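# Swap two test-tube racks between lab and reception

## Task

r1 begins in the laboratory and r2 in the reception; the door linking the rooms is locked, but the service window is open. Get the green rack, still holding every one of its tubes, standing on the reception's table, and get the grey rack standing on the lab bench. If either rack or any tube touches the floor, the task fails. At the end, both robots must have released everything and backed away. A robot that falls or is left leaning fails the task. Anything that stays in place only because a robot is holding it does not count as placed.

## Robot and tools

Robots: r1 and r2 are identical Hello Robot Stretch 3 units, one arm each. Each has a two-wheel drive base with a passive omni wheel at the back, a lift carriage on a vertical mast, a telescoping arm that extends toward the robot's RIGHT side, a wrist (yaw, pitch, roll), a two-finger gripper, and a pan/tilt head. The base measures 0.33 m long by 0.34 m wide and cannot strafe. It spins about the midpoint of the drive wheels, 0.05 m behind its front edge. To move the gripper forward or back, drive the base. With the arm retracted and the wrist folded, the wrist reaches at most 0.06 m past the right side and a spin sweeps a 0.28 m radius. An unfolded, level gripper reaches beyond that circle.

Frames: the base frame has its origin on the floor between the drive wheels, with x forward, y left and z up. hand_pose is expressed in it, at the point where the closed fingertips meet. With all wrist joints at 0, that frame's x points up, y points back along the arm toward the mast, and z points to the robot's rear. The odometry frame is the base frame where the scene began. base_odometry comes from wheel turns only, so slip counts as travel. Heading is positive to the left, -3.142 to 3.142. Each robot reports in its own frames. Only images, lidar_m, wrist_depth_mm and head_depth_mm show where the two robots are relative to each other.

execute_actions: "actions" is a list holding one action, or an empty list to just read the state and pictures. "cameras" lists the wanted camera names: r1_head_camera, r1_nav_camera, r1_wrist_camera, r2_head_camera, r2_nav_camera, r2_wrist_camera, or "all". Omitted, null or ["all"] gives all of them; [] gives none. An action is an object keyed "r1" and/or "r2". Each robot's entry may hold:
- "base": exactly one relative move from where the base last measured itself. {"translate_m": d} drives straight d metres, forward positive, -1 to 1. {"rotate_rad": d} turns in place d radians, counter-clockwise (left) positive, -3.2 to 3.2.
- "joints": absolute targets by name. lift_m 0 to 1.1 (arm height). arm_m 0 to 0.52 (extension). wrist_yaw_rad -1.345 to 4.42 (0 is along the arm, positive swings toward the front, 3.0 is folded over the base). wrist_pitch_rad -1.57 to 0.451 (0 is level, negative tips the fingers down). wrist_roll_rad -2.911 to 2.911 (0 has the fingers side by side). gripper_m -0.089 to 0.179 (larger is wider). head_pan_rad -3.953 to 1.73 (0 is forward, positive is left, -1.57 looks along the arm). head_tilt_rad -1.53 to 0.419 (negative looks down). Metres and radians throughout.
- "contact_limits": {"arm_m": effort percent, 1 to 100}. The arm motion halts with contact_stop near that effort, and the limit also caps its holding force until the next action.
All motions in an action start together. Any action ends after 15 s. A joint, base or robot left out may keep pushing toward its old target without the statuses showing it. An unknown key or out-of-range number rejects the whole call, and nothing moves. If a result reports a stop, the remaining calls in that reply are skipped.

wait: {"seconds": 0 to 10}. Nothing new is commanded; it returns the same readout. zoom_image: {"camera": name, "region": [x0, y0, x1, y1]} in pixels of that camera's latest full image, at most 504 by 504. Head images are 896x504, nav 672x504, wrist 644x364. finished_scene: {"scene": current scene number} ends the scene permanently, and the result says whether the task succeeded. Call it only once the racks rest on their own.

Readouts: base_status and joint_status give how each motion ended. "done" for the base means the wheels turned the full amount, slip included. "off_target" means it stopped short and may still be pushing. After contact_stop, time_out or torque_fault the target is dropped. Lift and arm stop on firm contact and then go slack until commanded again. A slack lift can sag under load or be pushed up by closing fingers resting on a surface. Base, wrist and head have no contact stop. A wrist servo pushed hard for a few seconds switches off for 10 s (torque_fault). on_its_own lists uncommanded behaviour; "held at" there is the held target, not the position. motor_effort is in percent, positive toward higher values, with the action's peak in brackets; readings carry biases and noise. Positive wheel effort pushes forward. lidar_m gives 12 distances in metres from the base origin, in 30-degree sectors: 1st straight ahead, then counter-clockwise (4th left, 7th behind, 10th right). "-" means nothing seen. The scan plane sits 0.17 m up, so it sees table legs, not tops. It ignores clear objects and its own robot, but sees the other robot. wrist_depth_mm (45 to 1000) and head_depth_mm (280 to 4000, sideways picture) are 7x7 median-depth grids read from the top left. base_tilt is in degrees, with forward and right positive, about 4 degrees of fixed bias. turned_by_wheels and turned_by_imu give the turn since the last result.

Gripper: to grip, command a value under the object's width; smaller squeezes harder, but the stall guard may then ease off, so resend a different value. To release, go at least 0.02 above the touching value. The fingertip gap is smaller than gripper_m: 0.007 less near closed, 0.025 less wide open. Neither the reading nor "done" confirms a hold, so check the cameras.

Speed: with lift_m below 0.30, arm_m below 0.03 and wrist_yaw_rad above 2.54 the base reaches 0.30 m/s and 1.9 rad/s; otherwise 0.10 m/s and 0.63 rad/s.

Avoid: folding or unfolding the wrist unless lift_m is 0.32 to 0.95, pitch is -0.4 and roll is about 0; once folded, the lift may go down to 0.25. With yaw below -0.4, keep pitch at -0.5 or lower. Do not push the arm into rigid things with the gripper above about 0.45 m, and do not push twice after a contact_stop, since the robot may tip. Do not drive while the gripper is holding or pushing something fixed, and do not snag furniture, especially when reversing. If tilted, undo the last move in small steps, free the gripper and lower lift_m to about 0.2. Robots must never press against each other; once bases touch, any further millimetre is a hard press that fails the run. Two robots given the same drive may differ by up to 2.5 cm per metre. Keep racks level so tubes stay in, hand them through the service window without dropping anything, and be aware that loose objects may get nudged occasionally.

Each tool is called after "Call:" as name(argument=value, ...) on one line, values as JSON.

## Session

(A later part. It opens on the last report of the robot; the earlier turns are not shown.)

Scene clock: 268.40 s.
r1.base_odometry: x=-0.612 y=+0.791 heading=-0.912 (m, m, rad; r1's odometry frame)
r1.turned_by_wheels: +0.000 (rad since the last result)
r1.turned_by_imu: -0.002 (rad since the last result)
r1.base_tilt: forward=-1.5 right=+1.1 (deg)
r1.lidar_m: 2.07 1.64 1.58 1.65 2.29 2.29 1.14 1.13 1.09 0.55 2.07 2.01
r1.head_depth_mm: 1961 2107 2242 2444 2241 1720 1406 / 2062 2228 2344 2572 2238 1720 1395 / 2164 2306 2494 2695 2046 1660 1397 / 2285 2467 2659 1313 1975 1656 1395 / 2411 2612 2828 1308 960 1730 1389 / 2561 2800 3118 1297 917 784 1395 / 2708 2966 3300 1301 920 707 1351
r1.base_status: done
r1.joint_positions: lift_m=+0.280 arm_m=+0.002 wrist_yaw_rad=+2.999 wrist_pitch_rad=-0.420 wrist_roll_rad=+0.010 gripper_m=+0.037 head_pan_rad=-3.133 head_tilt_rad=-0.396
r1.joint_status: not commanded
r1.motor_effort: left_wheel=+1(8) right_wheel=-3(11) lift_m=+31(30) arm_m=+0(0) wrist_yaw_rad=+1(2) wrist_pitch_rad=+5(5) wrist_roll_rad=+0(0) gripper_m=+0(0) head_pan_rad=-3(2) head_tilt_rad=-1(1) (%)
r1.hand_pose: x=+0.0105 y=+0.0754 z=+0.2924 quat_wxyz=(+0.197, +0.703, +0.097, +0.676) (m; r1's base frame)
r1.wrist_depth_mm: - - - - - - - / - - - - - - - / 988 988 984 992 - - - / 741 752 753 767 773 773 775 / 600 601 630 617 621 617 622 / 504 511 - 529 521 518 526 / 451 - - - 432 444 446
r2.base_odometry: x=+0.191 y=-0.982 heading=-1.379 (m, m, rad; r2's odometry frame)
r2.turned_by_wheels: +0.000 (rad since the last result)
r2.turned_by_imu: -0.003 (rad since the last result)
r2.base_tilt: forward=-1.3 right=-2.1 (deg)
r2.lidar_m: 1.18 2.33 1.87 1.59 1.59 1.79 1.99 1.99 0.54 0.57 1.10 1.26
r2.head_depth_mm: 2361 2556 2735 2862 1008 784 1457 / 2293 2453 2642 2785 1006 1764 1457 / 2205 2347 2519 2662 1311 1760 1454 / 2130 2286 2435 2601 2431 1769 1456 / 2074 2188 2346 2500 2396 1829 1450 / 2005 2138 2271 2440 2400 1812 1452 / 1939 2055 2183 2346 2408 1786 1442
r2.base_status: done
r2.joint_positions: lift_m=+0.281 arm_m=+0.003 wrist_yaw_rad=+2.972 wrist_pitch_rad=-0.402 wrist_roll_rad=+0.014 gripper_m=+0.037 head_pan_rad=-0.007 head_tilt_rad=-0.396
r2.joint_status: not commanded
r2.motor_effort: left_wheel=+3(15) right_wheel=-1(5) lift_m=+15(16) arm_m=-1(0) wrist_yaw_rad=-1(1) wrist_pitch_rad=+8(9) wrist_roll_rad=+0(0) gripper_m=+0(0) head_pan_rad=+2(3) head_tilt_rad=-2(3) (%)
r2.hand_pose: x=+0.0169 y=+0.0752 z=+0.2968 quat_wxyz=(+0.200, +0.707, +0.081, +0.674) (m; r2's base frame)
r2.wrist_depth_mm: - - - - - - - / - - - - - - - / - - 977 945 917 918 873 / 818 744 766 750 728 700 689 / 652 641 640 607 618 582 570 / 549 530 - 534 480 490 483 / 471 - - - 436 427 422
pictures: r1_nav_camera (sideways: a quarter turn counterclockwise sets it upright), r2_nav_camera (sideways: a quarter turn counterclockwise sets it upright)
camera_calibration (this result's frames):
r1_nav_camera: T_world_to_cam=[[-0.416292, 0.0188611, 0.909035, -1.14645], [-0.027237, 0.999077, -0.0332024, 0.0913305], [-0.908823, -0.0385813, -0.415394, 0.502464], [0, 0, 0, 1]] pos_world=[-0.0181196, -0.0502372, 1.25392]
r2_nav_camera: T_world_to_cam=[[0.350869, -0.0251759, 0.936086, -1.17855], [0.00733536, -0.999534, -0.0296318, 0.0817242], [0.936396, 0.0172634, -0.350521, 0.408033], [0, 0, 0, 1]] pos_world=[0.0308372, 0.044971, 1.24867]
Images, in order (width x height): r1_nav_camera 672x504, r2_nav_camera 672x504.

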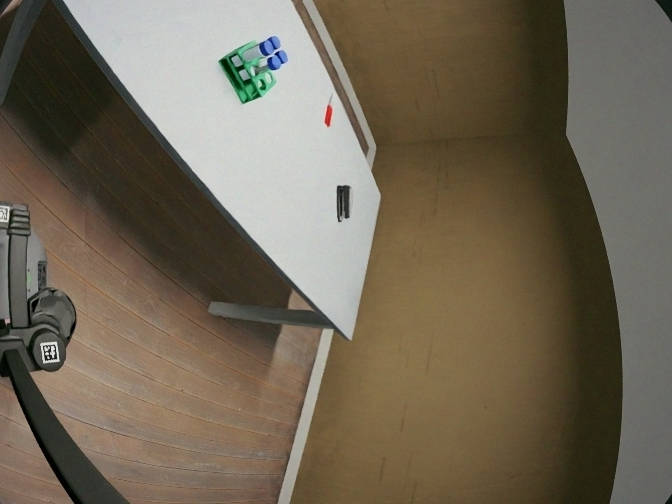

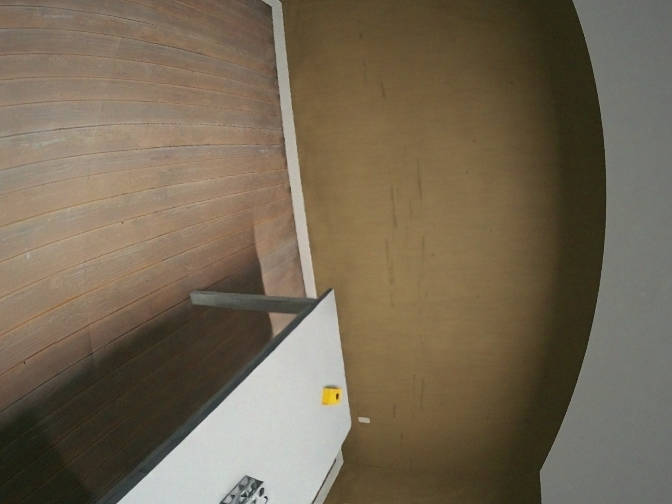

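Call:
execute_actions(actions=[{"r1": {"base": {"rotate_rad": -0.54}, "joints": {"head_pan_rad": -1.9, "head_tilt_rad": -0.6}}, "r2": {"base": {"rotate_rad": 0.272}, "joints": {"head_pan_rad": -1.1, "head_tilt_rad": -0.6}}}], cameras=["r1_head_camera", "r2_head_camera"])

Scene clock: 278.27 s.
r1.base_odometry: x=-0.612 y=+0.791 heading=-1.452 (m, m, rad; r1's odometry frame)
r1.turned_by_wheels: -0.540 (rad since the last result)
r1.turned_by_imu: -0.544 (rad since the last result)
r1.base_tilt: forward=-1.5 right=+1.1 (deg)
r1.lidar_m: 2.01 2.07 1.64 1.58 1.65 2.25 2.29 1.14 1.13 1.09 0.54 2.08
r1.head_depth_mm: 3193 3429 1267 923 778 1465 1245 / 3232 3708 1250 918 749 1460 1238 / 3096 3501 1249 916 724 1457 1235 / 3047 3393 1251 914 720 1416 1237 / 2903 3198 1233 818 717 1347 1232 / 2800 3048 3039 843 717 640 1229 / 2672 2949 3023 902 712 618 1228
r1.base_status: done
r1.joint_positions: lift_m=+0.280 arm_m=+0.002 wrist_yaw_rad=+2.999 wrist_pitch_rad=-0.420 wrist_roll_rad=+0.010 gripper_m=+0.037 head_pan_rad=-1.907 head_tilt_rad=-0.593
r1.joint_status: all done
r1.motor_effort: left_wheel=+1(9) right_wheel=-2(11) lift_m=+30(30) arm_m=-1(1) wrist_yaw_rad=+1(1) wrist_pitch_rad=+5(5) wrist_roll_rad=+0(0) gripper_m=+0(0) head_pan_rad=+3(37) head_tilt_rad=-2(17) (%)
r1.hand_pose: x=+0.0105 y=+0.0754 z=+0.2924 quat_wxyz=(+0.197, +0.703, +0.097, +0.676) (m; r1's base frame)
r1.wrist_depth_mm: - - - - - - - / - - - - - - - / 993 977 997 - - - - / 734 752 752 759 764 775 769 / 607 608 624 612 614 625 629 / 506 510 - 537 527 519 520 / 445 - - - 428 449 445
r2.base_odometry: x=+0.191 y=-0.982 heading=-1.107 (m, m, rad; r2's odometry frame)
r2.turned_by_wheels: +0.272 (rad since the last result)
r2.turned_by_imu: +0.269 (rad since the last result)
r2.base_tilt: forward=-1.2 right=-2.1 (deg)
r2.lidar_m: 2.33 2.28 1.66 1.56 1.62 2.06 1.99 2.06 0.54 1.10 1.14 1.18
r2.head_depth_mm: 2690 2927 3116 1002 767 623 1253 / 2809 3047 3277 995 768 639 1278 / 2904 3199 3323 993 764 657 1268 / 3059 3327 3472 903 763 1393 1268 / 3191 3515 1401 945 760 1433 1264 / 3278 3651 1397 983 758 1507 1263 / 2996 3229 1389 980 807 1497 1263
r2.base_status: done
r2.joint_positions: lift_m=+0.281 arm_m=+0.003 wrist_yaw_rad=+2.972 wrist_pitch_rad=-0.402 wrist_roll_rad=+0.014 gripper_m=+0.037 head_pan_rad=-1.093 head_tilt_rad=-0.593
r2.joint_status: all done
r2.motor_effort: left_wheel=-2(13) right_wheel=+2(10) lift_m=+16(15) arm_m=+0(0) wrist_yaw_rad=-1(0) wrist_pitch_rad=+9(8) wrist_roll_rad=+0(0) gripper_m=-1(0) head_pan_rad=-2(30) head_tilt_rad=-2(15) (%)
r2.hand_pose: x=+0.0169 y=+0.0752 z=+0.2968 quat_wxyz=(+0.200, +0.707, +0.081, +0.674) (m; r2's base frame)
r2.wrist_depth_mm: - - - - - - - / - - - - - - - / - - 977 937 906 907 862 / 824 751 770 742 730 708 701 / 637 645 645 596 596 582 564 / 553 530 - 530 476 498 484 / 476 - - - 441 430 424
pictures: r1_head_camera (sideways: a quarter turn clockwise sets it upright), r2_head_camera (sideways: a quarter turn clockwise sets it upright)
camera_calibration (this result's frames):
r1_head_camera: T_world_to_cam=[[0.188064, 0.531152, -0.826142, 1.09616], [0.926205, -0.375764, -0.0307478, 0.0400596], [-0.326766, -0.759394, -0.562623, 0.690556], [0, 0, 0, 1]] pos_world=[-0.0176007, -0.0427691, 1.29534]
r2_head_camera: T_world_to_cam=[[-0.258286, 0.451798, -0.853913, 1.12622], [0.897579, 0.439111, -0.039164, 0.0430392], [0.357268, -0.77657, -0.518941, 0.631793], [0, 0, 0, 1]] pos_world=[0.0265352, -0.0370899, 1.29124]
Images, in order (width x height): r1_head_camera 896x504, r2_head_camera 896x504.

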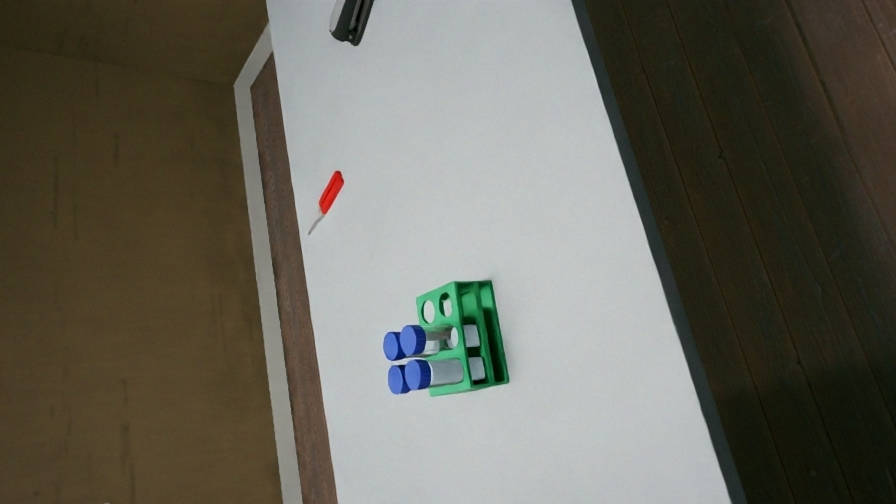

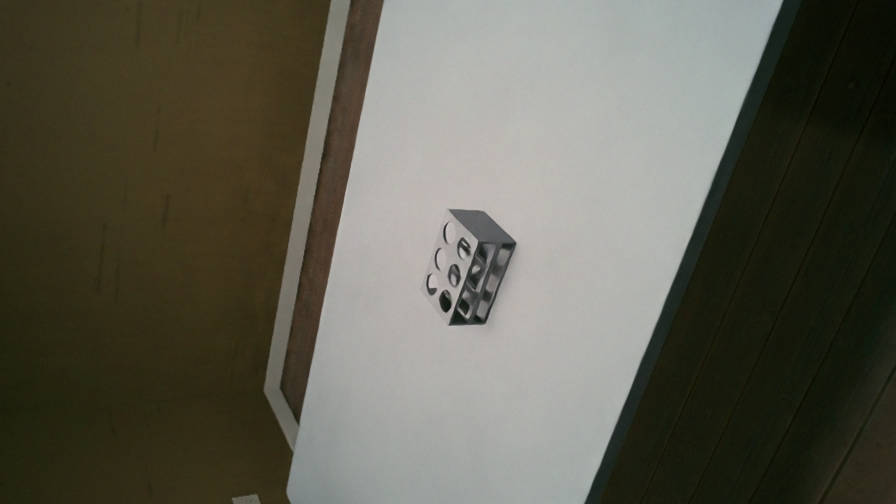

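Call:
zoom_image(camera="r1_head_camera", region=[370, 260, 530, 410])

Call:
zoom_image(camera="r2_head_camera", region=[390, 190, 550, 340])

Region (370, 260, 530, 410) of r1_head_camera's 896x504 image, scaled by 3.150, with more detail than that image has; it fills the top 472 rows of this view, and the rest is white.

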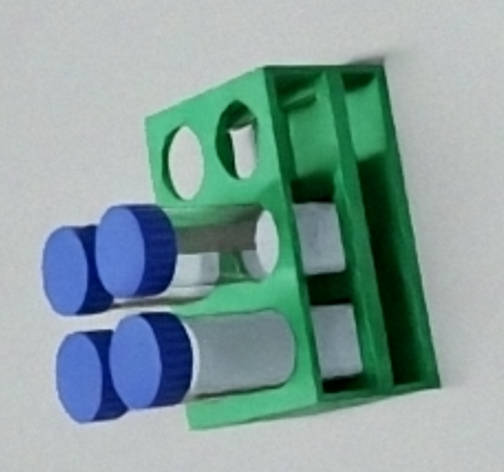

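Region (390, 190, 550, 340) of r2_head_camera's 896x504 image, scaled by 3.150, with more detail than that image has; it fills the top 472 rows of this view, and the rest is white.

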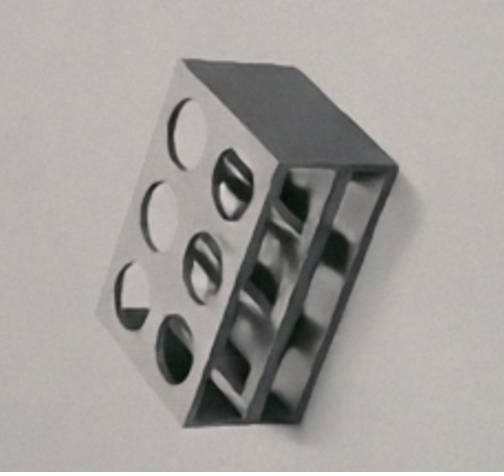

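Call:
execute_actions(actions=[{"r1": {"base": {"translate_m": -0.17}}, "r2": {"base": {"translate_m": 0.35}}}], cameras=[])

Call:
execute_actions(actions=[{"r1": {"joints": {"lift_m": 0.84, "wrist_pitch_rad": -0.4, "head_pan_rad": -1.57, "head_tilt_rad": -0.7}}, "r2": {"joints": {"lift_m": 0.84, "wrist_pitch_rad": -0.4, "head_pan_rad": -1.57, "head_tilt_rad": -0.7}}}], cameras=[])

Call:
execute_actions(actions=[{"r1": {"joints": {"wrist_yaw_rad": -0.07, "gripper_m": 0.179}}, "r2": {"joints": {"wrist_yaw_rad": -0.08, "gripper_m": 0.179}}}], cameras=[])

Call:
execute_actions(actions=[{"r1": {"joints": {"wrist_pitch_rad": 0.0, "wrist_roll_rad": 0.0}}, "r2": {"joints": {"wrist_pitch_rad": 0.0, "wrist_roll_rad": 0.0}}}], cameras=["r1_head_camera", "r2_head_camera", "r1_wrist_camera", "r2_wrist_camera"])

Scene clock: 343.67 s.
r1.base_odometry: x=-0.633 y=+0.959 heading=-1.452 (m, m, rad; r1's odometry frame)
r1.turned_by_wheels: +0.000 (rad since the last result)
r1.turned_by_imu: -0.001 (rad since the last result)
r1.base_tilt: forward=-1.7 right=+1.0 (deg)
r1.lidar_m: 2.18 2.24 1.64 1.58 1.64 2.20 2.12 0.99 1.13 1.08 0.70 0.66
r1.head_depth_mm: 3010 3181 1269 924 776 1466 1240 / 3314 3576 1258 918 747 1459 1240 / 3110 3474 1248 914 723 1456 1236 / 3033 3326 1256 914 720 1420 1236 / 2834 3199 1240 907 718 1347 1234 / 2807 3065 3040 905 713 640 1233 / 2709 2985 3010 772 714 621 1229
r1.base_status: done
r1.joint_positions: lift_m=+0.280 arm_m=+0.002 wrist_yaw_rad=+2.999 wrist_pitch_rad=-0.420 wrist_roll_rad=+0.010 gripper_m=+0.037 head_pan_rad=-1.907 head_tilt_rad=-0.593
r1.joint_status: not commanded
r1.motor_effort: left_wheel=+1(6) right_wheel=-3(11) lift_m=+30(30) arm_m=-1(0) wrist_yaw_rad=+1(1) wrist_pitch_rad=+5(5) wrist_roll_rad=+0(0) gripper_m=+1(0) head_pan_rad=+3(3) head_tilt_rad=-3(3) (%)
r1.hand_pose: x=+0.0105 y=+0.0754 z=+0.2924 quat_wxyz=(+0.197, +0.703, +0.097, +0.676) (m; r1's base frame)
r1.wrist_depth_mm: - - - - - - - / - - - - - - - / 959 988 - - - - - / 737 750 748 757 761 774 779 / 600 607 633 615 627 613 629 / 501 508 - 529 522 521 521 / 449 - - - 428 441 448
r2.base_odometry: x=+0.347 y=-1.295 heading=-1.107 (m, m, rad; r2's odometry frame)
r2.turned_by_wheels: +0.000 (rad since the last result)
r2.turned_by_imu: -0.002 (rad since the last result)
r2.base_tilt: forward=-1.1 right=-2.1 (deg)
r2.lidar_m: 1.98 2.05 1.66 1.59 1.64 2.22 2.34 0.79 1.14 1.10 1.13 0.86
r2.head_depth_mm: 2674 2916 3130 1002 749 622 1242 / 2793 3042 3288 996 769 623 1269 / 2909 3188 3328 994 763 655 1271 / 3009 3347 3468 991 762 674 1275 / 3168 3487 3440 987 760 1435 1268 / 2933 3188 3129 982 756 1507 1268 / 2570 2708 2835 977 784 1502 1259
r2.base_status: done
r2.joint_positions: lift_m=+0.281 arm_m=+0.003 wrist_yaw_rad=+2.972 wrist_pitch_rad=-0.402 wrist_roll_rad=+0.014 gripper_m=+0.037 head_pan_rad=-1.093 head_tilt_rad=-0.593
r2.joint_status: not commanded
r2.motor_effort: left_wheel=-2(10) right_wheel=+2(10) lift_m=+16(16) arm_m=+1(1) wrist_yaw_rad=+0(1) wrist_pitch_rad=+9(9) wrist_roll_rad=+0(0) gripper_m=+0(0) head_pan_rad=-3(2) head_tilt_rad=-3(3) (%)
r2.hand_pose: x=+0.0169 y=+0.0752 z=+0.2967 quat_wxyz=(+0.200, +0.707, +0.081, +0.674) (m; r2's base frame)
r2.wrist_depth_mm: - - - - - - - / - - - - - - - / - - 960 936 926 893 882 / 795 745 743 758 708 721 678 / 639 612 644 604 613 588 569 / 540 531 - 529 477 495 488 / 468 - - - 432 426 421
pictures: none
No camera images: the call's "cameras" was empty. Leave "cameras" out to get every camera's image.

Scene clock: 349.60 s.
r1.base_odometry: x=-0.633 y=+0.959 heading=-1.452 (m, m, rad; r1's odometry frame)
r1.turned_by_wheels: +0.000 (rad since the last result)
r1.turned_by_imu: -0.001 (rad since the last result)
r1.base_tilt: forward=-1.6 right=+1.0 (deg)
r1.lidar_m: 2.18 2.24 1.64 1.59 1.65 2.20 2.12 0.99 1.13 1.09 0.69 0.66
r1.head_depth_mm: 2883 3192 1038 811 679 1447 - / 2832 3194 1036 806 678 1443 - / 2850 3169 1031 804 676 1444 - / 2837 3150 1030 790 674 1407 - / 2816 3159 1013 778 671 1423 - / 2827 3100 1013 794 669 1399 1165 / 2810 3080 1009 789 667 1360 1173
r1.base_status: not commanded
r1.joint_positions: lift_m=+0.840 arm_m=+0.002 wrist_yaw_rad=+2.999 wrist_pitch_rad=-0.420 wrist_roll_rad=+0.010 gripper_m=+0.037 head_pan_rad=-1.577 head_tilt_rad=-0.691
r1.joint_status: all done
r1.motor_effort: left_wheel=+1(2) right_wheel=-3(3) lift_m=+41(43) arm_m=+0(0) wrist_yaw_rad=+1(1) wrist_pitch_rad=+5(5) wrist_roll_rad=+0(0) gripper_m=+0(0) head_pan_rad=+3(22) head_tilt_rad=-3(10) (%)
r1.hand_pose: x=+0.0105 y=+0.0754 z=+0.8521 quat_wxyz=(+0.197, +0.703, +0.097, +0.676) (m; r1's base frame)
r1.wrist_depth_mm: - - - - - - - / - - - - - - - / - - - - - - - / - - - - - - - / - - - - - - - / - - - - - - - / - - - - - - -
r2.base_odometry: x=+0.347 y=-1.295 heading=-1.107 (m, m, rad; r2's odometry frame)
r2.turned_by_wheels: +0.000 (rad since the last result)
r2.turned_by_imu: -0.001 (rad since the last result)
r2.base_tilt: forward=-1.3 right=-2.0 (deg)
r2.lidar_m: 1.98 2.05 1.66 1.59 1.65 2.22 2.34 0.79 1.14 1.10 1.13 0.87
r2.head_depth_mm: 2802 3132 1143 864 694 1417 - / 2809 3152 1139 862 692 1438 - / 2766 3132 1131 860 691 1390 - / 2768 3126 1129 816 688 1406 - / 2761 3130 1123 817 687 1408 - / 2757 3076 1115 848 685 1374 1225 / 2731 3103 1120 846 682 1358 1203
r2.base_status: not commanded
r2.joint_positions: lift_m=+0.839 arm_m=+0.003 wrist_yaw_rad=+2.972 wrist_pitch_rad=-0.415 wrist_roll_rad=+0.014 gripper_m=+0.037 head_pan_rad=-1.563 head_tilt_rad=-0.691
r2.joint_status: all done
r2.motor_effort: left_wheel=-2(2) right_wheel=+3(2) lift_m=+39(41) arm_m=+1(1) wrist_yaw_rad=-1(1) wrist_pitch_rad=+8(8) wrist_roll_rad=+0(0) gripper_m=+0(0) head_pan_rad=-2(22) head_tilt_rad=-3(11) (%)
r2.hand_pose: x=+0.0166 y=+0.0736 z=+0.8526 quat_wxyz=(+0.205, +0.706, +0.086, +0.672) (m; r2's base frame)
r2.wrist_depth_mm: - - - - - - - / - - - - - - - / - - - - - - - / - - - - - - - / - - - - - - - / - - - - - - - / - - - - - - 983
pictures: none
No camera images: the call's "cameras" was empty. Leave "cameras" out to get every camera's image.

Scene clock: 352.13 s.
r1.base_odometry: x=-0.633 y=+0.959 heading=-1.452 (m, m, rad; r1's odometry frame)
r1.turned_by_wheels: +0.000 (rad since the last result)
r1.turned_by_imu: +0.000 (rad since the last result)
r1.base_tilt: forward=-1.6 right=+1.1 (deg)
r1.lidar_m: 2.18 2.24 1.65 1.59 1.64 2.20 2.12 0.99 1.13 1.09 0.70 0.66
r1.head_depth_mm: 2838 3141 1044 812 681 1448 - / 2867 3184 1039 805 678 1437 - / 2834 3182 1028 804 674 - - / 2821 3164 1023 789 673 - - / 2827 3122 1015 779 673 1371 1186 / 2783 3133 1014 793 672 1359 1183 / 2799 3092 1008 788 666 1348 1176
r1.base_status: not commanded
r1.joint_positions: lift_m=+0.840 arm_m=+0.002 wrist_yaw_rad=-0.068 wrist_pitch_rad=-0.420 wrist_roll_rad=+0.010 gripper_m=+0.179 head_pan_rad=-1.577 head_tilt_rad=-0.691
r1.joint_status: all done
r1.motor_effort: left_wheel=+1(1) right_wheel=-2(3) lift_m=+41(42) arm_m=+0(0) wrist_yaw_rad=-2(1) wrist_pitch_rad=+5(5) wrist_roll_rad=+0(0) gripper_m=+0(90) head_pan_rad=+3(4) head_tilt_rad=-3(4) (%)
r1.hand_pose: x=-0.0368 y=-0.3702 z=+0.8521 quat_wxyz=(+0.683, +0.123, -0.699, -0.172) (m; r1's base frame)
r1.wrist_depth_mm: - - - - - - - / 707 707 663 732 743 757 761 / 484 492 465 460 507 518 523 / 370 375 376 381 388 388 393 / 299 305 305 308 309 313 313 / 260 255 257 258 261 260 268 / 995 - - - - - -
r2.base_odometry: x=+0.347 y=-1.295 heading=-1.107 (m, m, rad; r2's odometry frame)
r2.turned_by_wheels: +0.000 (rad since the last result)
r2.turned_by_imu: -0.001 (rad since the last result)
r2.base_tilt: forward=-1.2 right=-2.1 (deg)
r2.lidar_m: 1.98 2.05 1.66 1.59 1.65 2.22 2.34 0.79 1.14 1.10 1.13 0.86
r2.head_depth_mm: 2790 3169 1142 866 695 1421 - / 2831 3137 1138 861 692 1419 - / 2830 3140 1132 858 690 - - / 2756 3100 1130 819 687 1390 1187 / 2748 3066 1121 817 697 1368 1206 / 2765 3108 1122 849 684 1367 1205 / 2758 3072 1109 845 682 1369 1198
r2.base_status: not commanded
r2.joint_positions: lift_m=+0.839 arm_m=+0.003 wrist_yaw_rad=-0.078 wrist_pitch_rad=-0.415 wrist_roll_rad=+0.014 gripper_m=+0.179 head_pan_rad=-1.563 head_tilt_rad=-0.691
r2.joint_status: all done
r2.motor_effort: left_wheel=-2(2) right_wheel=+3(3) lift_m=+38(38) arm_m=+0(1) wrist_yaw_rad=-2(4) wrist_pitch_rad=+8(8) wrist_roll_rad=+0(0) gripper_m=+0(83) head_pan_rad=-2(3) head_tilt_rad=-3(4) (%)
r2.hand_pose: x=-0.0390 y=-0.3719 z=+0.8526 quat_wxyz=(+0.681, +0.118, -0.701, -0.174) (m; r2's base frame)
r2.wrist_depth_mm: - - - - - 903 - / 734 709 666 630 613 598 574 / 498 489 462 448 461 442 432 / 393 385 373 364 358 354 341 / 318 325 307 302 295 296 294 / 277 261 266 269 275 - - / - - - - - - 961
pictures: none
No camera images: the call's "cameras" was empty. Leave "cameras" out to get every camera's image.

Scene clock: 353.17 s.
r1.base_odometry: x=-0.633 y=+0.959 heading=-1.452 (m, m, rad; r1's odometry frame)
r1.turned_by_wheels: +0.000 (rad since the last result)
r1.turned_by_imu: +0.000 (rad since the last result)
r1.base_tilt: forward=-1.6 right=+1.0 (deg)
r1.lidar_m: 2.18 2.25 1.64 1.58 1.64 2.20 2.12 0.99 1.12 1.09 0.70 0.66
r1.head_depth_mm: 2850 3233 1039 813 679 1440 - / 2861 3163 1037 806 669 1449 - / 2851 3145 1030 806 677 - - / 2832 3120 1022 793 692 - - / 2808 3076 1014 786 672 1369 1183 / 2801 3110 1019 795 669 1365 1184 / 2799 3102 1004 790 669 1367 1182
r1.base_status: not commanded
r1.joint_positions: lift_m=+0.840 arm_m=+0.002 wrist_yaw_rad=-0.068 wrist_pitch_rad=-0.024 wrist_roll_rad=+0.007 gripper_m=+0.179 head_pan_rad=-1.577 head_tilt_rad=-0.691
r1.joint_status: all done
r1.motor_effort: left_wheel=+1(1) right_wheel=-3(3) lift_m=+42(42) arm_m=+0(1) wrist_yaw_rad=-1(1) wrist_pitch_rad=+6(7) wrist_roll_rad=-5(5) gripper_m=+1(1) head_pan_rad=+3(3) head_tilt_rad=-3(3) (%)
r1.hand_pose: x=-0.0389 y=-0.4015 z=+0.9482 quat_wxyz=(+0.704, -0.015, -0.709, -0.033) (m; r1's base frame)
r1.wrist_depth_mm: - - - - - - - / - - - - - - - / - - - - - - - / - - - - - - - / 761 721 670 697 777 792 806 / 520 496 474 476 517 530 558 / 353 381 384 393 393 396 -
r2.base_odometry: x=+0.347 y=-1.295 heading=-1.107 (m, m, rad; r2's odometry frame)
r2.turned_by_wheels: +0.000 (rad since the last result)
r2.turned_by_imu: +0.000 (rad since the last result)
r2.base_tilt: forward=-1.3 right=-2.2 (deg)
r2.lidar_m: 1.98 2.05 1.66 1.59 1.64 2.23 2.34 0.79 1.15 1.10 1.13 0.86
r2.head_depth_mm: 2794 3148 1145 865 684 1408 - / 2795 3143 1139 862 692 1448 - / 2788 3131 1136 859 710 - - / 2790 3112 1131 816 707 1396 1207 / 2751 3090 1125 817 666 1370 1209 / 2772 3121 1115 850 684 1374 1207 / 2759 3067 1114 846 682 1370 1205
r2.base_status: not commanded
r2.joint_positions: lift_m=+0.839 arm_m=+0.003 wrist_yaw_rad=-0.078 wrist_pitch_rad=-0.023 wrist_roll_rad=+0.005 gripper_m=+0.179 head_pan_rad=-1.563 head_tilt_rad=-0.691
r2.joint_status: all done
r2.motor_effort: left_wheel=-2(2) right_wheel=+3(3) lift_m=+39(38) arm_m=+1(1) wrist_yaw_rad=-3(3) wrist_pitch_rad=+12(8) wrist_roll_rad=-3(4) gripper_m=+0(0) head_pan_rad=-3(2) head_tilt_rad=-4(3) (%)
r2.hand_pose: x=-0.0413 y=-0.4027 z=+0.9481 quat_wxyz=(+0.705, -0.019, -0.708, -0.036) (m; r2's base frame)
r2.wrist_depth_mm: - - - - - - - / - - - - - - - / - - - - - - - / - - - - - - - / 725 750 688 647 652 636 669 / 520 475 470 459 474 466 - / 376 381 377 369 365 367 352
pictures: r1_head_camera (sideways: a quarter turn clockwise sets it upright), r1_wrist_camera, r2_head_camera (sideways: a quarter turn clockwise sets it upright), r2_wrist_camera
camera_calibration (this result's frames):
r1_head_camera: T_world_to_cam=[[0.00627226, 0.641456, -0.767134, 1.02034], [0.998016, -0.0520794, -0.0353873, 0.0456575], [-0.0626513, -0.76539, -0.64051, 0.790269], [0, 0, 0, 1]] pos_world=[-0.00245539, -0.0472646, 1.29053]
r1_wrist_camera: T_world_to_cam=[[-0.998039, 0.0606856, 0.0153373, -0.0283135], [-0.00466443, 0.172243, -0.985043, 1.03673], [-0.0624197, -0.983183, -0.171622, -0.0747069], [0, 0, 0, 1]] pos_world=[-0.0280854, -0.250301, 1.00884]
r2_head_camera: T_world_to_cam=[[-0.0262412, 0.601071, -0.798765, 1.0529], [0.999087, -0.0111774, -0.0412333, 0.0451089], [-0.0337122, -0.799118, -0.600229, 0.739935], [0, 0, 0, 1]] pos_world=[0.00750653, -0.0410675, 1.28701]
r2_wrist_camera: T_world_to_cam=[[-0.999285, 0.0293498, -0.0238424, -0.00134685], [0.0301547, 0.238073, -0.970779, 1.04689], [-0.0228159, -0.970804, -0.238788, -0.000227927], [0, 0, 0, 1]] pos_world=[-0.0329196, -0.249417, 1.01621]
Images, in order (width x height): r1_head_camera 896x504, r1_wrist_camera 644x364, r2_head_camera 896x504, r2_wrist_camera 644x364.

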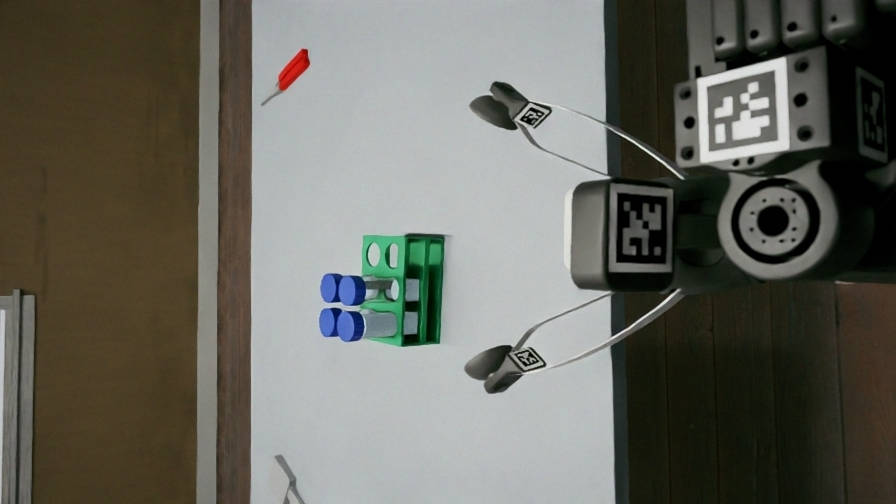

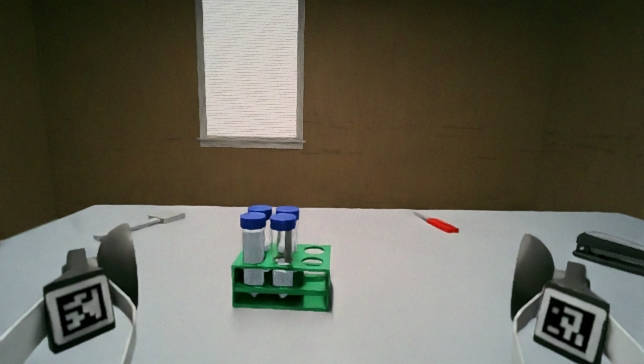

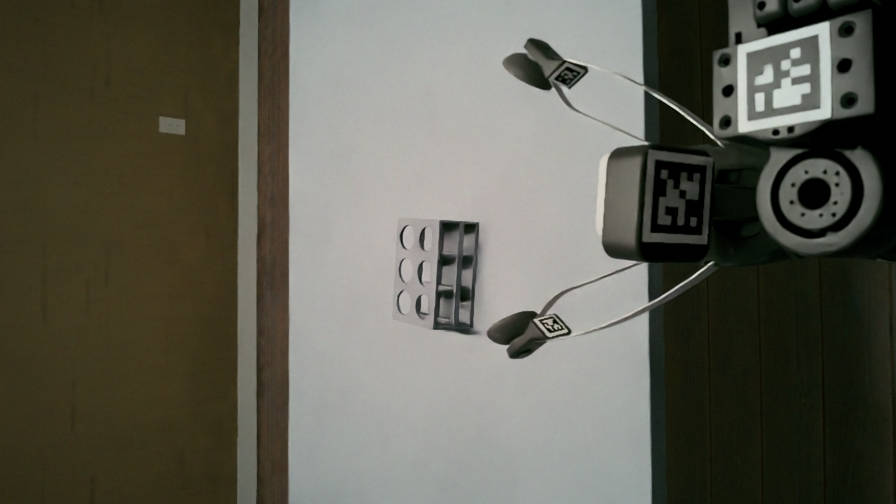

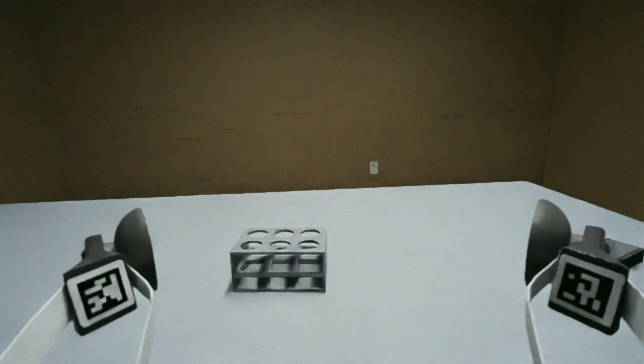

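Call:
execute_actions(actions=[{"r1": {"base": {"translate_m": 0.031}, "joints": {"lift_m": 0.705, "arm_m": 0.15}}, "r2": {"base": {"translate_m": 0.047}, "joints": {"lift_m": 0.705, "arm_m": 0.15}}}], cameras=["r1_head_camera", "r2_head_camera", "r1_wrist_camera", "r2_wrist_camera"])

Scene clock: 379.50 s.
r1.base_odometry: x=-0.629 y=+0.929 heading=-1.452 (m, m, rad; r1's odometry frame)
r1.turned_by_wheels: +0.000 (rad since the last result)
r1.turned_by_imu: +0.000 (rad since the last result)
r1.base_tilt: forward=-1.6 right=+1.1 (deg)
r1.lidar_m: 2.14 2.21 1.64 1.59 1.65 2.23 2.15 1.02 1.12 1.08 0.65 0.64
r1.head_depth_mm: 2854 3176 1036 809 682 1385 1218 / 2899 3160 1035 805 680 - - / 2816 3175 1030 815 694 - 1188 / 2851 3154 1023 798 - 1280 1183 / 2805 3131 1018 795 672 1365 1187 / 2798 3063 1013 795 671 1355 1181 / 2775 3106 1007 789 668 1356 1180
r1.base_status: done
r1.joint_positions: lift_m=+0.705 arm_m=+0.150 wrist_yaw_rad=-0.069 wrist_pitch_rad=-0.023 wrist_roll_rad=+0.006 gripper_m=+0.179 head_pan_rad=-1.577 head_tilt_rad=-0.691
r1.joint_status: all done
r1.motor_effort: left_wheel=+2(7) right_wheel=-3(4) lift_m=+29(36) arm_m=+3(4) wrist_yaw_rad=+0(1) wrist_pitch_rad=+6(6) wrist_roll_rad=-4(5) gripper_m=+0(0) head_pan_rad=+3(3) head_tilt_rad=-2(3) (%)
r1.hand_pose: x=-0.0392 y=-0.5497 z=+0.8140 quat_wxyz=(+0.704, -0.016, -0.709, -0.033) (m; r1's base frame)
r1.wrist_depth_mm: - - - - - - - / - - - - - - - / - - - - - - - / 556 578 460 300 674 678 716 / 319 329 294 275 345 362 366 / - 228 230 233 237 239 253 / - 172 175 177 179 181 -
r2.base_odometry: x=+0.368 y=-1.337 heading=-1.107 (m, m, rad; r2's odometry frame)
r2.turned_by_wheels: +0.000 (rad since the last result)
r2.turned_by_imu: -0.001 (rad since the last result)
r2.base_tilt: forward=-1.2 right=-2.0 (deg)
r2.lidar_m: 1.94 1.99 1.66 1.59 1.65 2.23 2.39 0.82 1.14 1.10 1.13 0.82
r2.head_depth_mm: 2820 3156 1144 865 693 1386 - / 2807 3102 1135 861 692 - 1167 / 2802 3137 1137 829 710 - 1189 / 2786 3119 1128 812 728 1378 1211 / 2769 3111 1123 852 687 1370 1208 / 2753 3108 1118 850 684 1375 1206 / 2765 3075 1116 847 682 1366 1197
r2.base_status: done
r2.joint_positions: lift_m=+0.706 arm_m=+0.150 wrist_yaw_rad=-0.079 wrist_pitch_rad=-0.022 wrist_roll_rad=+0.004 gripper_m=+0.179 head_pan_rad=-1.563 head_tilt_rad=-0.691
r2.joint_status: all done
r2.motor_effort: left_wheel=-2(5) right_wheel=+3(8) lift_m=+15(36) arm_m=+4(4) wrist_yaw_rad=-2(2) wrist_pitch_rad=+11(12) wrist_roll_rad=-2(3) gripper_m=+0(0) head_pan_rad=-2(2) head_tilt_rad=-3(4) (%)
r2.hand_pose: x=-0.0416 y=-0.5495 z=+0.8146 quat_wxyz=(+0.705, -0.020, -0.708, -0.036) (m; r2's base frame)
r2.wrist_depth_mm: - - - - - - - / - - - - - - - / - - - - - - - / 568 544 427 322 443 491 472 / 337 355 296 288 288 303 323 / 247 225 230 226 222 221 - / 173 180 179 177 175 173 164
pictures: r1_head_camera (sideways: a quarter turn clockwise sets it upright), r1_wrist_camera, r2_head_camera (sideways: a quarter turn clockwise sets it upright), r2_wrist_camera
camera_calibration (this result's frames):
r1_head_camera: T_world_to_cam=[[0.00620817, 0.641627, -0.766992, 1.02016], [0.998021, -0.0519702, -0.0353975, 0.0456706], [-0.0625727, -0.765254, -0.64068, 0.790488], [0, 0, 0, 1]] pos_world=[-0.00245057, -0.047263, 1.29052]
r1_wrist_camera: T_world_to_cam=[[-0.997959, 0.0618118, 0.0160064, -0.0174733], [-0.00521564, 0.170931, -0.985269, 0.929457], [-0.0636373, -0.983342, -0.17026, -0.244695], [0, 0, 0, 1]] pos_world=[-0.0281617, -0.398412, 0.874383]
r2_head_camera: T_world_to_cam=[[-0.0261369, 0.601261, -0.798625, 1.05272], [0.999085, -0.0113436, -0.0412377, 0.0451146], [-0.0338539, -0.798972, -0.600414, 0.740177], [0, 0, 0, 1]] pos_world=[0.00749927, -0.0410643, 1.287]
r2_wrist_camera: T_world_to_cam=[[-0.999273, 0.0304272, -0.0229869, -0.000615533], [0.0295495, 0.236805, -0.971108, 0.951813], [-0.0241047, -0.971081, -0.237532, -0.17583], [0, 0, 0, 1]] pos_world=[-0.0329791, -0.39612, 0.882534]
Images, in order (width x height): r1_head_camera 896x504, r1_wrist_camera 644x364, r2_head_camera 896x504, r2_wrist_camera 644x364.

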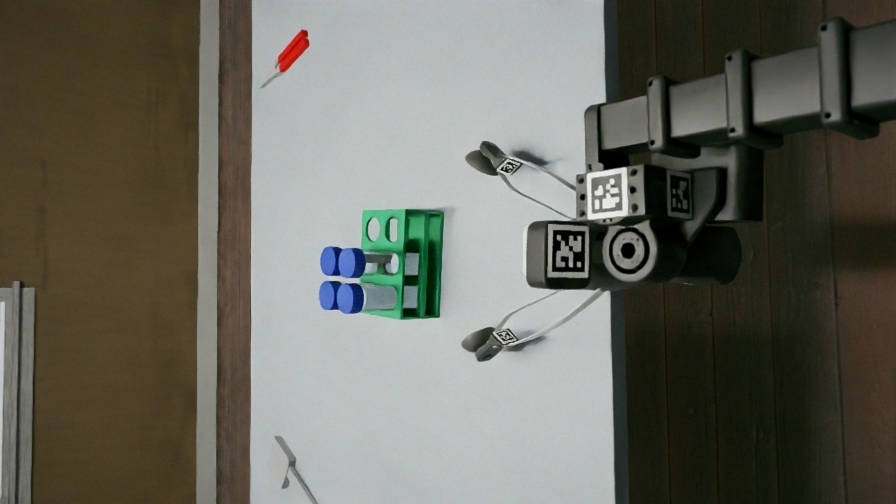

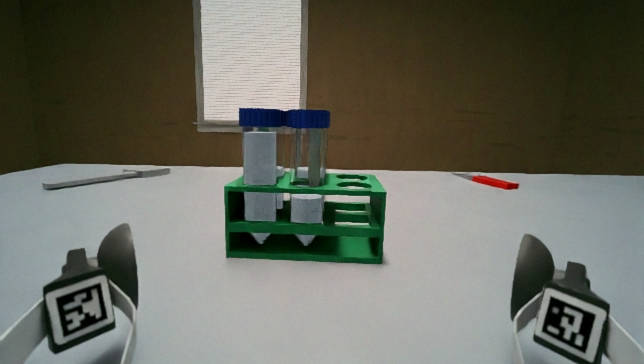

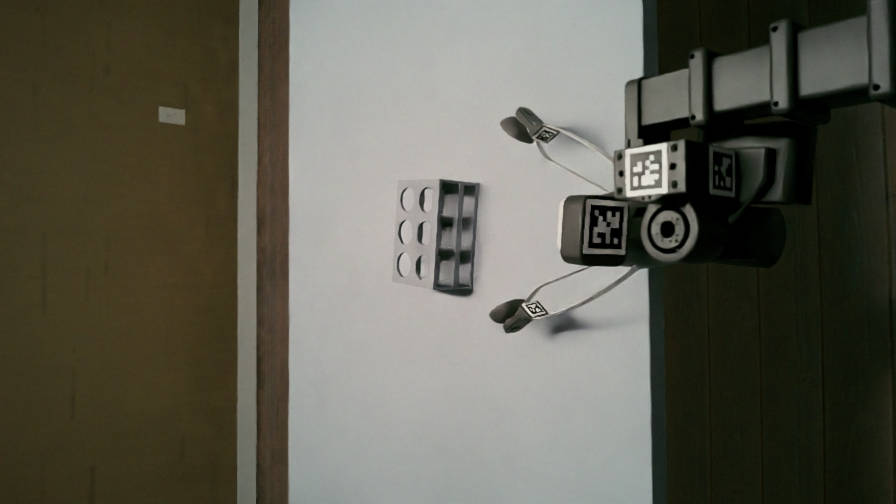

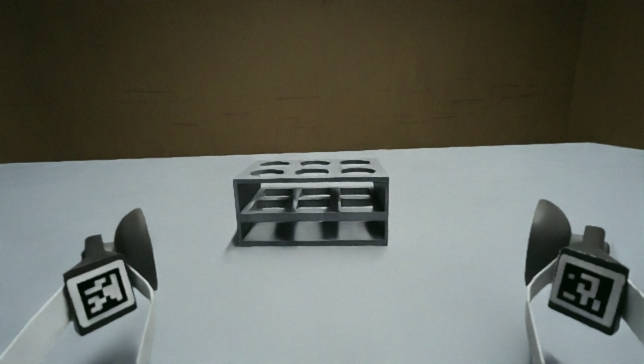

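Call:
execute_actions(actions=[{"r1": {"base": {"translate_m": 0.007}}, "r2": {"base": {"translate_m": 0.01}}}], cameras=[])

Call:
execute_actions(actions=[{"r1": {"joints": {"arm_m": 0.27}}, "r2": {"joints": {"arm_m": 0.27}}}], cameras=["r1_head_camera", "r2_head_camera", "r1_wrist_camera", "r2_wrist_camera"])

Scene clock: 416.70 s.
r1.base_odometry: x=-0.628 y=+0.922 heading=-1.451 (m, m, rad; r1's odometry frame)
r1.turned_by_wheels: +0.000 (rad since the last result)
r1.turned_by_imu: +0.000 (rad since the last result)
r1.base_tilt: forward=-1.6 right=+1.1 (deg)
r1.lidar_m: 2.14 2.20 1.64 1.59 1.65 2.24 2.16 1.02 1.12 1.09 0.65 0.63
r1.head_depth_mm: 2868 3217 1043 811 680 1379 1218 / 2836 3161 1031 807 679 - - / 2838 3152 1026 806 693 - 1193 / 2824 3123 1024 793 - 1291 1183 / 2812 3144 1020 799 672 1371 1181 / 2818 3150 1013 797 668 1356 1183 / 2794 3087 1010 792 666 1353 1175
r1.base_status: done
r1.joint_positions: lift_m=+0.705 arm_m=+0.150 wrist_yaw_rad=-0.069 wrist_pitch_rad=-0.023 wrist_roll_rad=+0.006 gripper_m=+0.179 head_pan_rad=-1.577 head_tilt_rad=-0.691
r1.joint_status: not commanded
r1.motor_effort: left_wheel=+1(6) right_wheel=-3(6) lift_m=+30(30) arm_m=+3(3) wrist_yaw_rad=+0(0) wrist_pitch_rad=+6(6) wrist_roll_rad=-4(4) gripper_m=+0(0) head_pan_rad=+3(3) head_tilt_rad=-3(3) (%)
r1.hand_pose: x=-0.0392 y=-0.5497 z=+0.8140 quat_wxyz=(+0.704, -0.016, -0.709, -0.033) (m; r1's base frame)
r1.wrist_depth_mm: - - - - - - - / - - - - - - - / - - - - - - - / 559 584 513 299 661 686 722 / 322 330 295 277 318 360 366 / - 227 230 234 236 240 254 / - 173 176 178 180 181 -
r2.base_odometry: x=+0.373 y=-1.346 heading=-1.107 (m, m, rad; r2's odometry frame)
r2.turned_by_wheels: +0.000 (rad since the last result)
r2.turned_by_imu: -0.001 (rad since the last result)
r2.base_tilt: forward=-1.3 right=-1.9 (deg)
r2.lidar_m: 1.92 1.99 1.65 1.59 1.65 2.22 2.39 0.83 1.14 1.09 1.13 0.82
r2.head_depth_mm: 2840 3177 1142 864 693 1386 - / 2792 3127 1141 862 691 - 1165 / 2787 3146 1128 819 710 - 1188 / 2788 3087 1128 813 728 1380 1211 / 2808 3099 1125 852 685 1368 1206 / 2777 3086 1118 849 686 1368 1205 / 2739 3092 1109 846 682 1366 1200
r2.base_status: done
r2.joint_positions: lift_m=+0.706 arm_m=+0.150 wrist_yaw_rad=-0.079 wrist_pitch_rad=-0.022 wrist_roll_rad=+0.004 gripper_m=+0.179 head_pan_rad=-1.563 head_tilt_rad=-0.691
r2.joint_status: not commanded
r2.motor_effort: left_wheel=-2(6) right_wheel=+3(7) lift_m=+15(16) arm_m=+4(4) wrist_yaw_rad=-2(1) wrist_pitch_rad=+11(11) wrist_roll_rad=-2(2) gripper_m=-1(0) head_pan_rad=-3(2) head_tilt_rad=-3(4) (%)
r2.hand_pose: x=-0.0416 y=-0.5495 z=+0.8146 quat_wxyz=(+0.705, -0.020, -0.708, -0.036) (m; r2's base frame)
r2.wrist_depth_mm: - - - - - - - / - - - - - - - / - - - - - - - / 559 549 472 322 443 489 477 / 334 355 301 289 298 305 317 / 250 225 231 226 222 220 - / 175 180 179 176 175 173 164
pictures: none
No camera images: the call's "cameras" was empty. Leave "cameras" out to get every camera's image.

Scene clock: 418.83 s.
r1.base_odometry: x=-0.628 y=+0.922 heading=-1.451 (m, m, rad; r1's odometry frame)
r1.turned_by_wheels: +0.000 (rad since the last result)
r1.turned_by_imu: +0.000 (rad since the last result)
r1.base_tilt: forward=-1.6 right=+1.1 (deg)
r1.lidar_m: 2.14 2.20 1.64 1.59 1.64 2.24 2.16 1.02 1.12 1.09 0.65 0.63
r1.head_depth_mm: 2864 3222 1040 809 679 1381 1209 / 2873 3209 1031 807 690 - - / 2876 3133 1029 830 - 1381 1190 / 2856 3160 1024 800 1500 1369 1189 / 2818 3171 1020 776 670 1363 1183 / 2839 3110 1013 795 668 1353 1186 / 2758 3079 1008 790 667 1353 1181
r1.base_status: not commanded
r1.joint_positions: lift_m=+0.705 arm_m=+0.270 wrist_yaw_rad=-0.070 wrist_pitch_rad=-0.023 wrist_roll_rad=+0.006 gripper_m=+0.179 head_pan_rad=-1.577 head_tilt_rad=-0.691
r1.joint_status: all done
r1.motor_effort: left_wheel=+1(1) right_wheel=-3(2) lift_m=+30(30) arm_m=+3(3) wrist_yaw_rad=+0(0) wrist_pitch_rad=+6(6) wrist_roll_rad=-4(4) gripper_m=+1(0) head_pan_rad=+3(3) head_tilt_rad=-4(4) (%)
r1.hand_pose: x=-0.0392 y=-0.6697 z=+0.8140 quat_wxyz=(+0.704, -0.016, -0.709, -0.033) (m; r1's base frame)
r1.wrist_depth_mm: - - - - - - - / - - - - - - - / - - 150 189 - - - / 565 538 155 622 660 695 - / 318 329 156 176 180 359 363 / - 213 159 160 185 239 253 / - 172 159 161 156 179 -
r2.base_odometry: x=+0.373 y=-1.346 heading=-1.107 (m, m, rad; r2's odometry frame)
r2.turned_by_wheels: +0.000 (rad since the last result)
r2.turned_by_imu: +0.000 (rad since the last result)
r2.base_tilt: forward=-1.3 right=-2.1 (deg)
r2.lidar_m: 1.93 1.99 1.66 1.59 1.65 2.23 2.40 0.83 1.14 1.10 1.13 0.82
r2.head_depth_mm: 2811 3149 1144 862 693 1386 1270 / 2803 3148 1136 859 711 - 1212 / 2786 3140 1134 849 - 1399 1214 / 2777 3112 1128 849 - 1377 1208 / 2763 3105 1123 850 685 1379 1210 / 2750 3091 1116 846 685 1372 1203 / 2753 3068 1118 845 682 1362 1202
r2.base_status: not commanded
r2.joint_positions: lift_m=+0.706 arm_m=+0.270 wrist_yaw_rad=-0.079 wrist_pitch_rad=-0.022 wrist_roll_rad=+0.004 gripper_m=+0.179 head_pan_rad=-1.563 head_tilt_rad=-0.691
r2.joint_status: all done
r2.motor_effort: left_wheel=-2(2) right_wheel=+2(3) lift_m=+16(15) arm_m=+4(3) wrist_yaw_rad=-1(1) wrist_pitch_rad=+11(11) wrist_roll_rad=-2(2) gripper_m=+0(0) head_pan_rad=-2(2) head_tilt_rad=-3(3) (%)
r2.hand_pose: x=-0.0416 y=-0.6695 z=+0.8146 quat_wxyz=(+0.705, -0.020, -0.708, -0.036) (m; r2's base frame)
r2.wrist_depth_mm: - - - - - - - / - - - - - - - / - - - - - - - / 566 542 525 516 493 488 474 / 333 351 205 202 191 300 320 / 248 225 197 191 177 210 - / 173 178 172 170 168 169 165
pictures: r1_head_camera (sideways: a quarter turn clockwise sets it upright), r1_wrist_camera, r2_head_camera (sideways: a quarter turn clockwise sets it upright), r2_wrist_camera
camera_calibration (this result's frames):
r1_head_camera: T_world_to_cam=[[0.00620623, 0.641646, -0.766976, 1.02014], [0.998021, -0.0519661, -0.0353986, 0.0456721], [-0.0625701, -0.765239, -0.640699, 0.790514], [0, 0, 0, 1]] pos_world=[-0.00245042, -0.0472627, 1.29052]
r1_wrist_camera: T_world_to_cam=[[-0.997953, 0.0619099, 0.0160067, -0.0100155], [-0.00520329, 0.170868, -0.98528, 0.949952], [-0.0637337, -0.983347, -0.170197, -0.362752], [0, 0, 0, 1]] pos_world=[-0.0281717, -0.518407, 0.87439]
r2_head_camera: T_world_to_cam=[[-0.026134, 0.601279, -0.798612, 1.0527], [0.999085, -0.0113478, -0.0412381, 0.0451152], [-0.0338581, -0.798959, -0.600432, 0.740201], [0, 0, 0, 1]] pos_world=[0.00749906, -0.041064, 1.287]
r2_wrist_camera: T_world_to_cam=[[-0.99927, 0.0305173, -0.0229829, 0.00306977], [0.0295649, 0.236718, -0.971129, 0.980212], [-0.0241958, -0.971099, -0.237447, -0.292441], [0, 0, 0, 1]] pos_world=[-0.0329882, -0.516116, 0.882543]
Images, in order (width x height): r1_head_camera 896x504, r1_wrist_camera 644x364, r2_head_camera 896x504, r2_wrist_camera 644x364.

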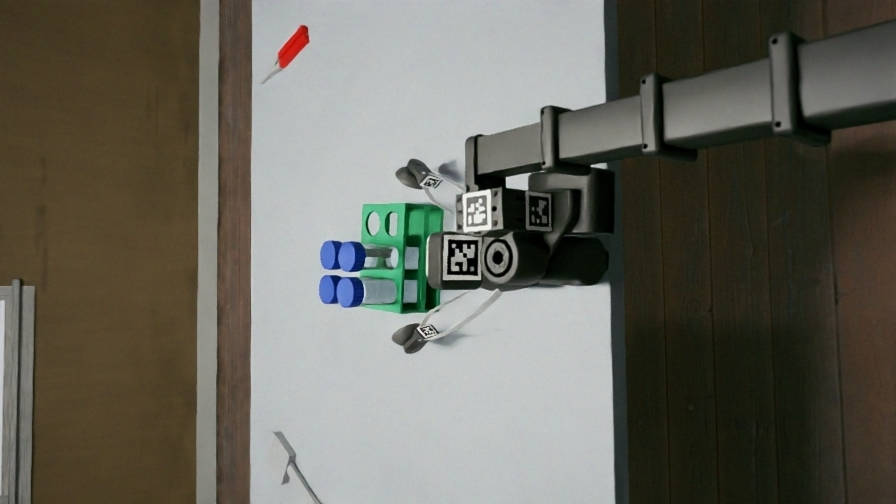

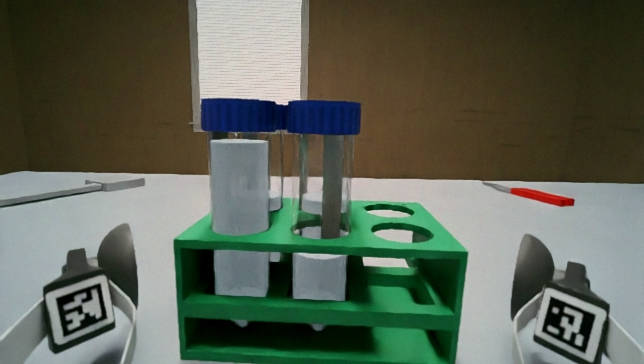

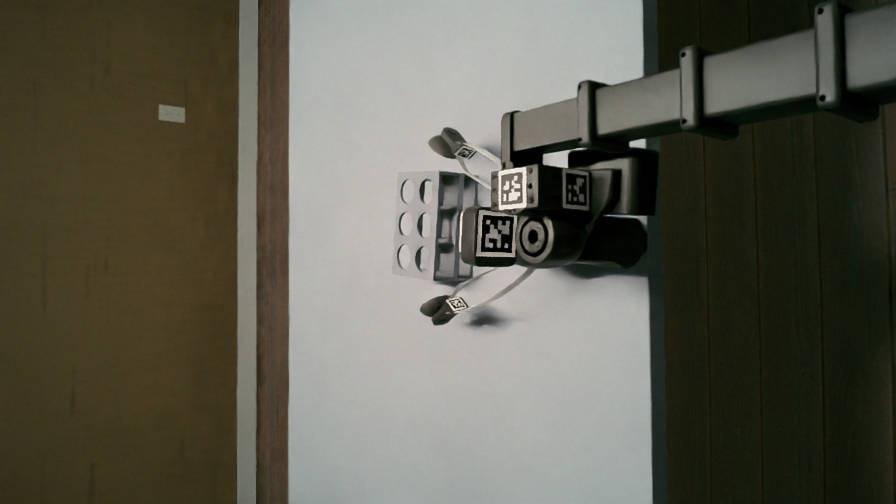

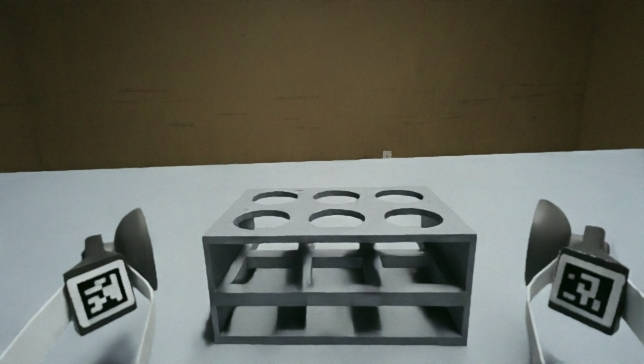

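Call:
execute_actions(actions=[{"r1": {"joints": {"lift_m": 0.693}}, "r2": {"joints": {"lift_m": 0.684}}}], cameras=[])

Call:
execute_actions(actions=[{"r1": {"joints": {"arm_m": 0.33}}, "r2": {"joints": {"arm_m": 0.343}}}], cameras=["r1_head_camera", "r2_head_camera", "r1_wrist_camera", "r2_wrist_camera"])

Scene clock: 444.50 s.
r1.base_odometry: x=-0.628 y=+0.922 heading=-1.451 (m, m, rad; r1's odometry frame)
r1.turned_by_wheels: +0.000 (rad since the last result)
r1.turned_by_imu: +0.000 (rad since the last result)
r1.base_tilt: forward=-1.6 right=+1.3 (deg)
r1.lidar_m: 2.14 2.21 1.64 1.58 1.65 2.24 2.16 1.02 1.13 1.09 0.64 0.63
r1.head_depth_mm: 2824 3242 1041 812 680 1385 1197 / 2837 3156 1036 809 688 - - / 2841 3177 1027 806 - 1372 1190 / 2832 3136 1021 804 - 1372 1183 / 2817 3120 1015 776 670 1371 1182 / 2827 3104 1014 793 668 1368 1184 / 2770 3070 1015 789 665 1358 1175
r1.base_status: not commanded
r1.joint_positions: lift_m=+0.696 arm_m=+0.270 wrist_yaw_rad=-0.070 wrist_pitch_rad=+0.013 wrist_roll_rad=+0.006 gripper_m=+0.179 head_pan_rad=-1.577 head_tilt_rad=-0.691
r1.joint_status: lift_m contact_stop (moved -0.009 of -0.012)
r1.on_its_own: lift_m is slack since a contact_stop, until your next command for it
r1.motor_effort: left_wheel=+1(1) right_wheel=-2(3) lift_m=+35(32) arm_m=+3(3) wrist_yaw_rad=+0(1) wrist_pitch_rad=-4(8) wrist_roll_rad=-4(4) gripper_m=+0(0) head_pan_rad=+3(3) head_tilt_rad=-3(3) (%)
r1.hand_pose: x=-0.0393 y=-0.6706 z=+0.8137 quat_wxyz=(+0.705, -0.029, -0.708, -0.020) (m; r1's base frame)
r1.wrist_depth_mm: - - - - - - - / - - - - - - - / - - 152 189 - - - / - - 155 - - - - / 342 349 156 178 177 385 391 / - 218 159 158 184 237 261 / - 166 159 161 155 182 -
r2.base_odometry: x=+0.373 y=-1.346 heading=-1.107 (m, m, rad; r2's odometry frame)
r2.turned_by_wheels: +0.000 (rad since the last result)
r2.turned_by_imu: -0.001 (rad since the last result)
r2.base_tilt: forward=-1.3 right=-2.1 (deg)
r2.lidar_m: 1.93 1.99 1.66 1.59 1.64 2.23 2.40 0.83 1.14 1.10 1.14 0.82
r2.head_depth_mm: 2805 3178 1146 862 693 1386 1243 / 2803 3140 1139 859 712 - 1211 / 2793 3139 1130 827 - 1380 1212 / 2755 3102 1129 819 669 1373 1208 / 2783 3112 1124 851 689 1375 1207 / 2760 3098 1121 845 684 1375 1206 / 2770 3079 1110 843 681 1361 1199
r2.base_status: not commanded
r2.joint_positions: lift_m=+0.690 arm_m=+0.270 wrist_yaw_rad=-0.079 wrist_pitch_rad=+0.013 wrist_roll_rad=+0.011 gripper_m=+0.179 head_pan_rad=-1.563 head_tilt_rad=-0.692
r2.joint_status: lift_m contact_stop (moved -0.016 of -0.022)
r2.on_its_own: lift_m is slack since a contact_stop, until your next command for it (your +0.684 is given up)
r2.motor_effort: left_wheel=-1(4) right_wheel=+1(3) lift_m=+27(24) arm_m=+4(5) wrist_yaw_rad=-1(1) wrist_pitch_rad=-6(11) wrist_roll_rad=-6(7) gripper_m=+0(0) head_pan_rad=-3(2) head_tilt_rad=-3(4) (%)
r2.hand_pose: x=-0.0418 y=-0.6704 z=+0.8076 quat_wxyz=(+0.703, -0.033, -0.710, -0.023) (m; r2's base frame)
r2.wrist_depth_mm: - - - - - - - / - - - - - - - / - - - - - - - / 638 616 574 547 524 503 487 / 346 365 191 211 197 288 317 / 247 219 189 182 167 200 - / 167 173 169 168 164 162 156
pictures: none
No camera images: the call's "cameras" was empty. Leave "cameras" out to get every camera's image.

not run: a stop came earlier in this reply.


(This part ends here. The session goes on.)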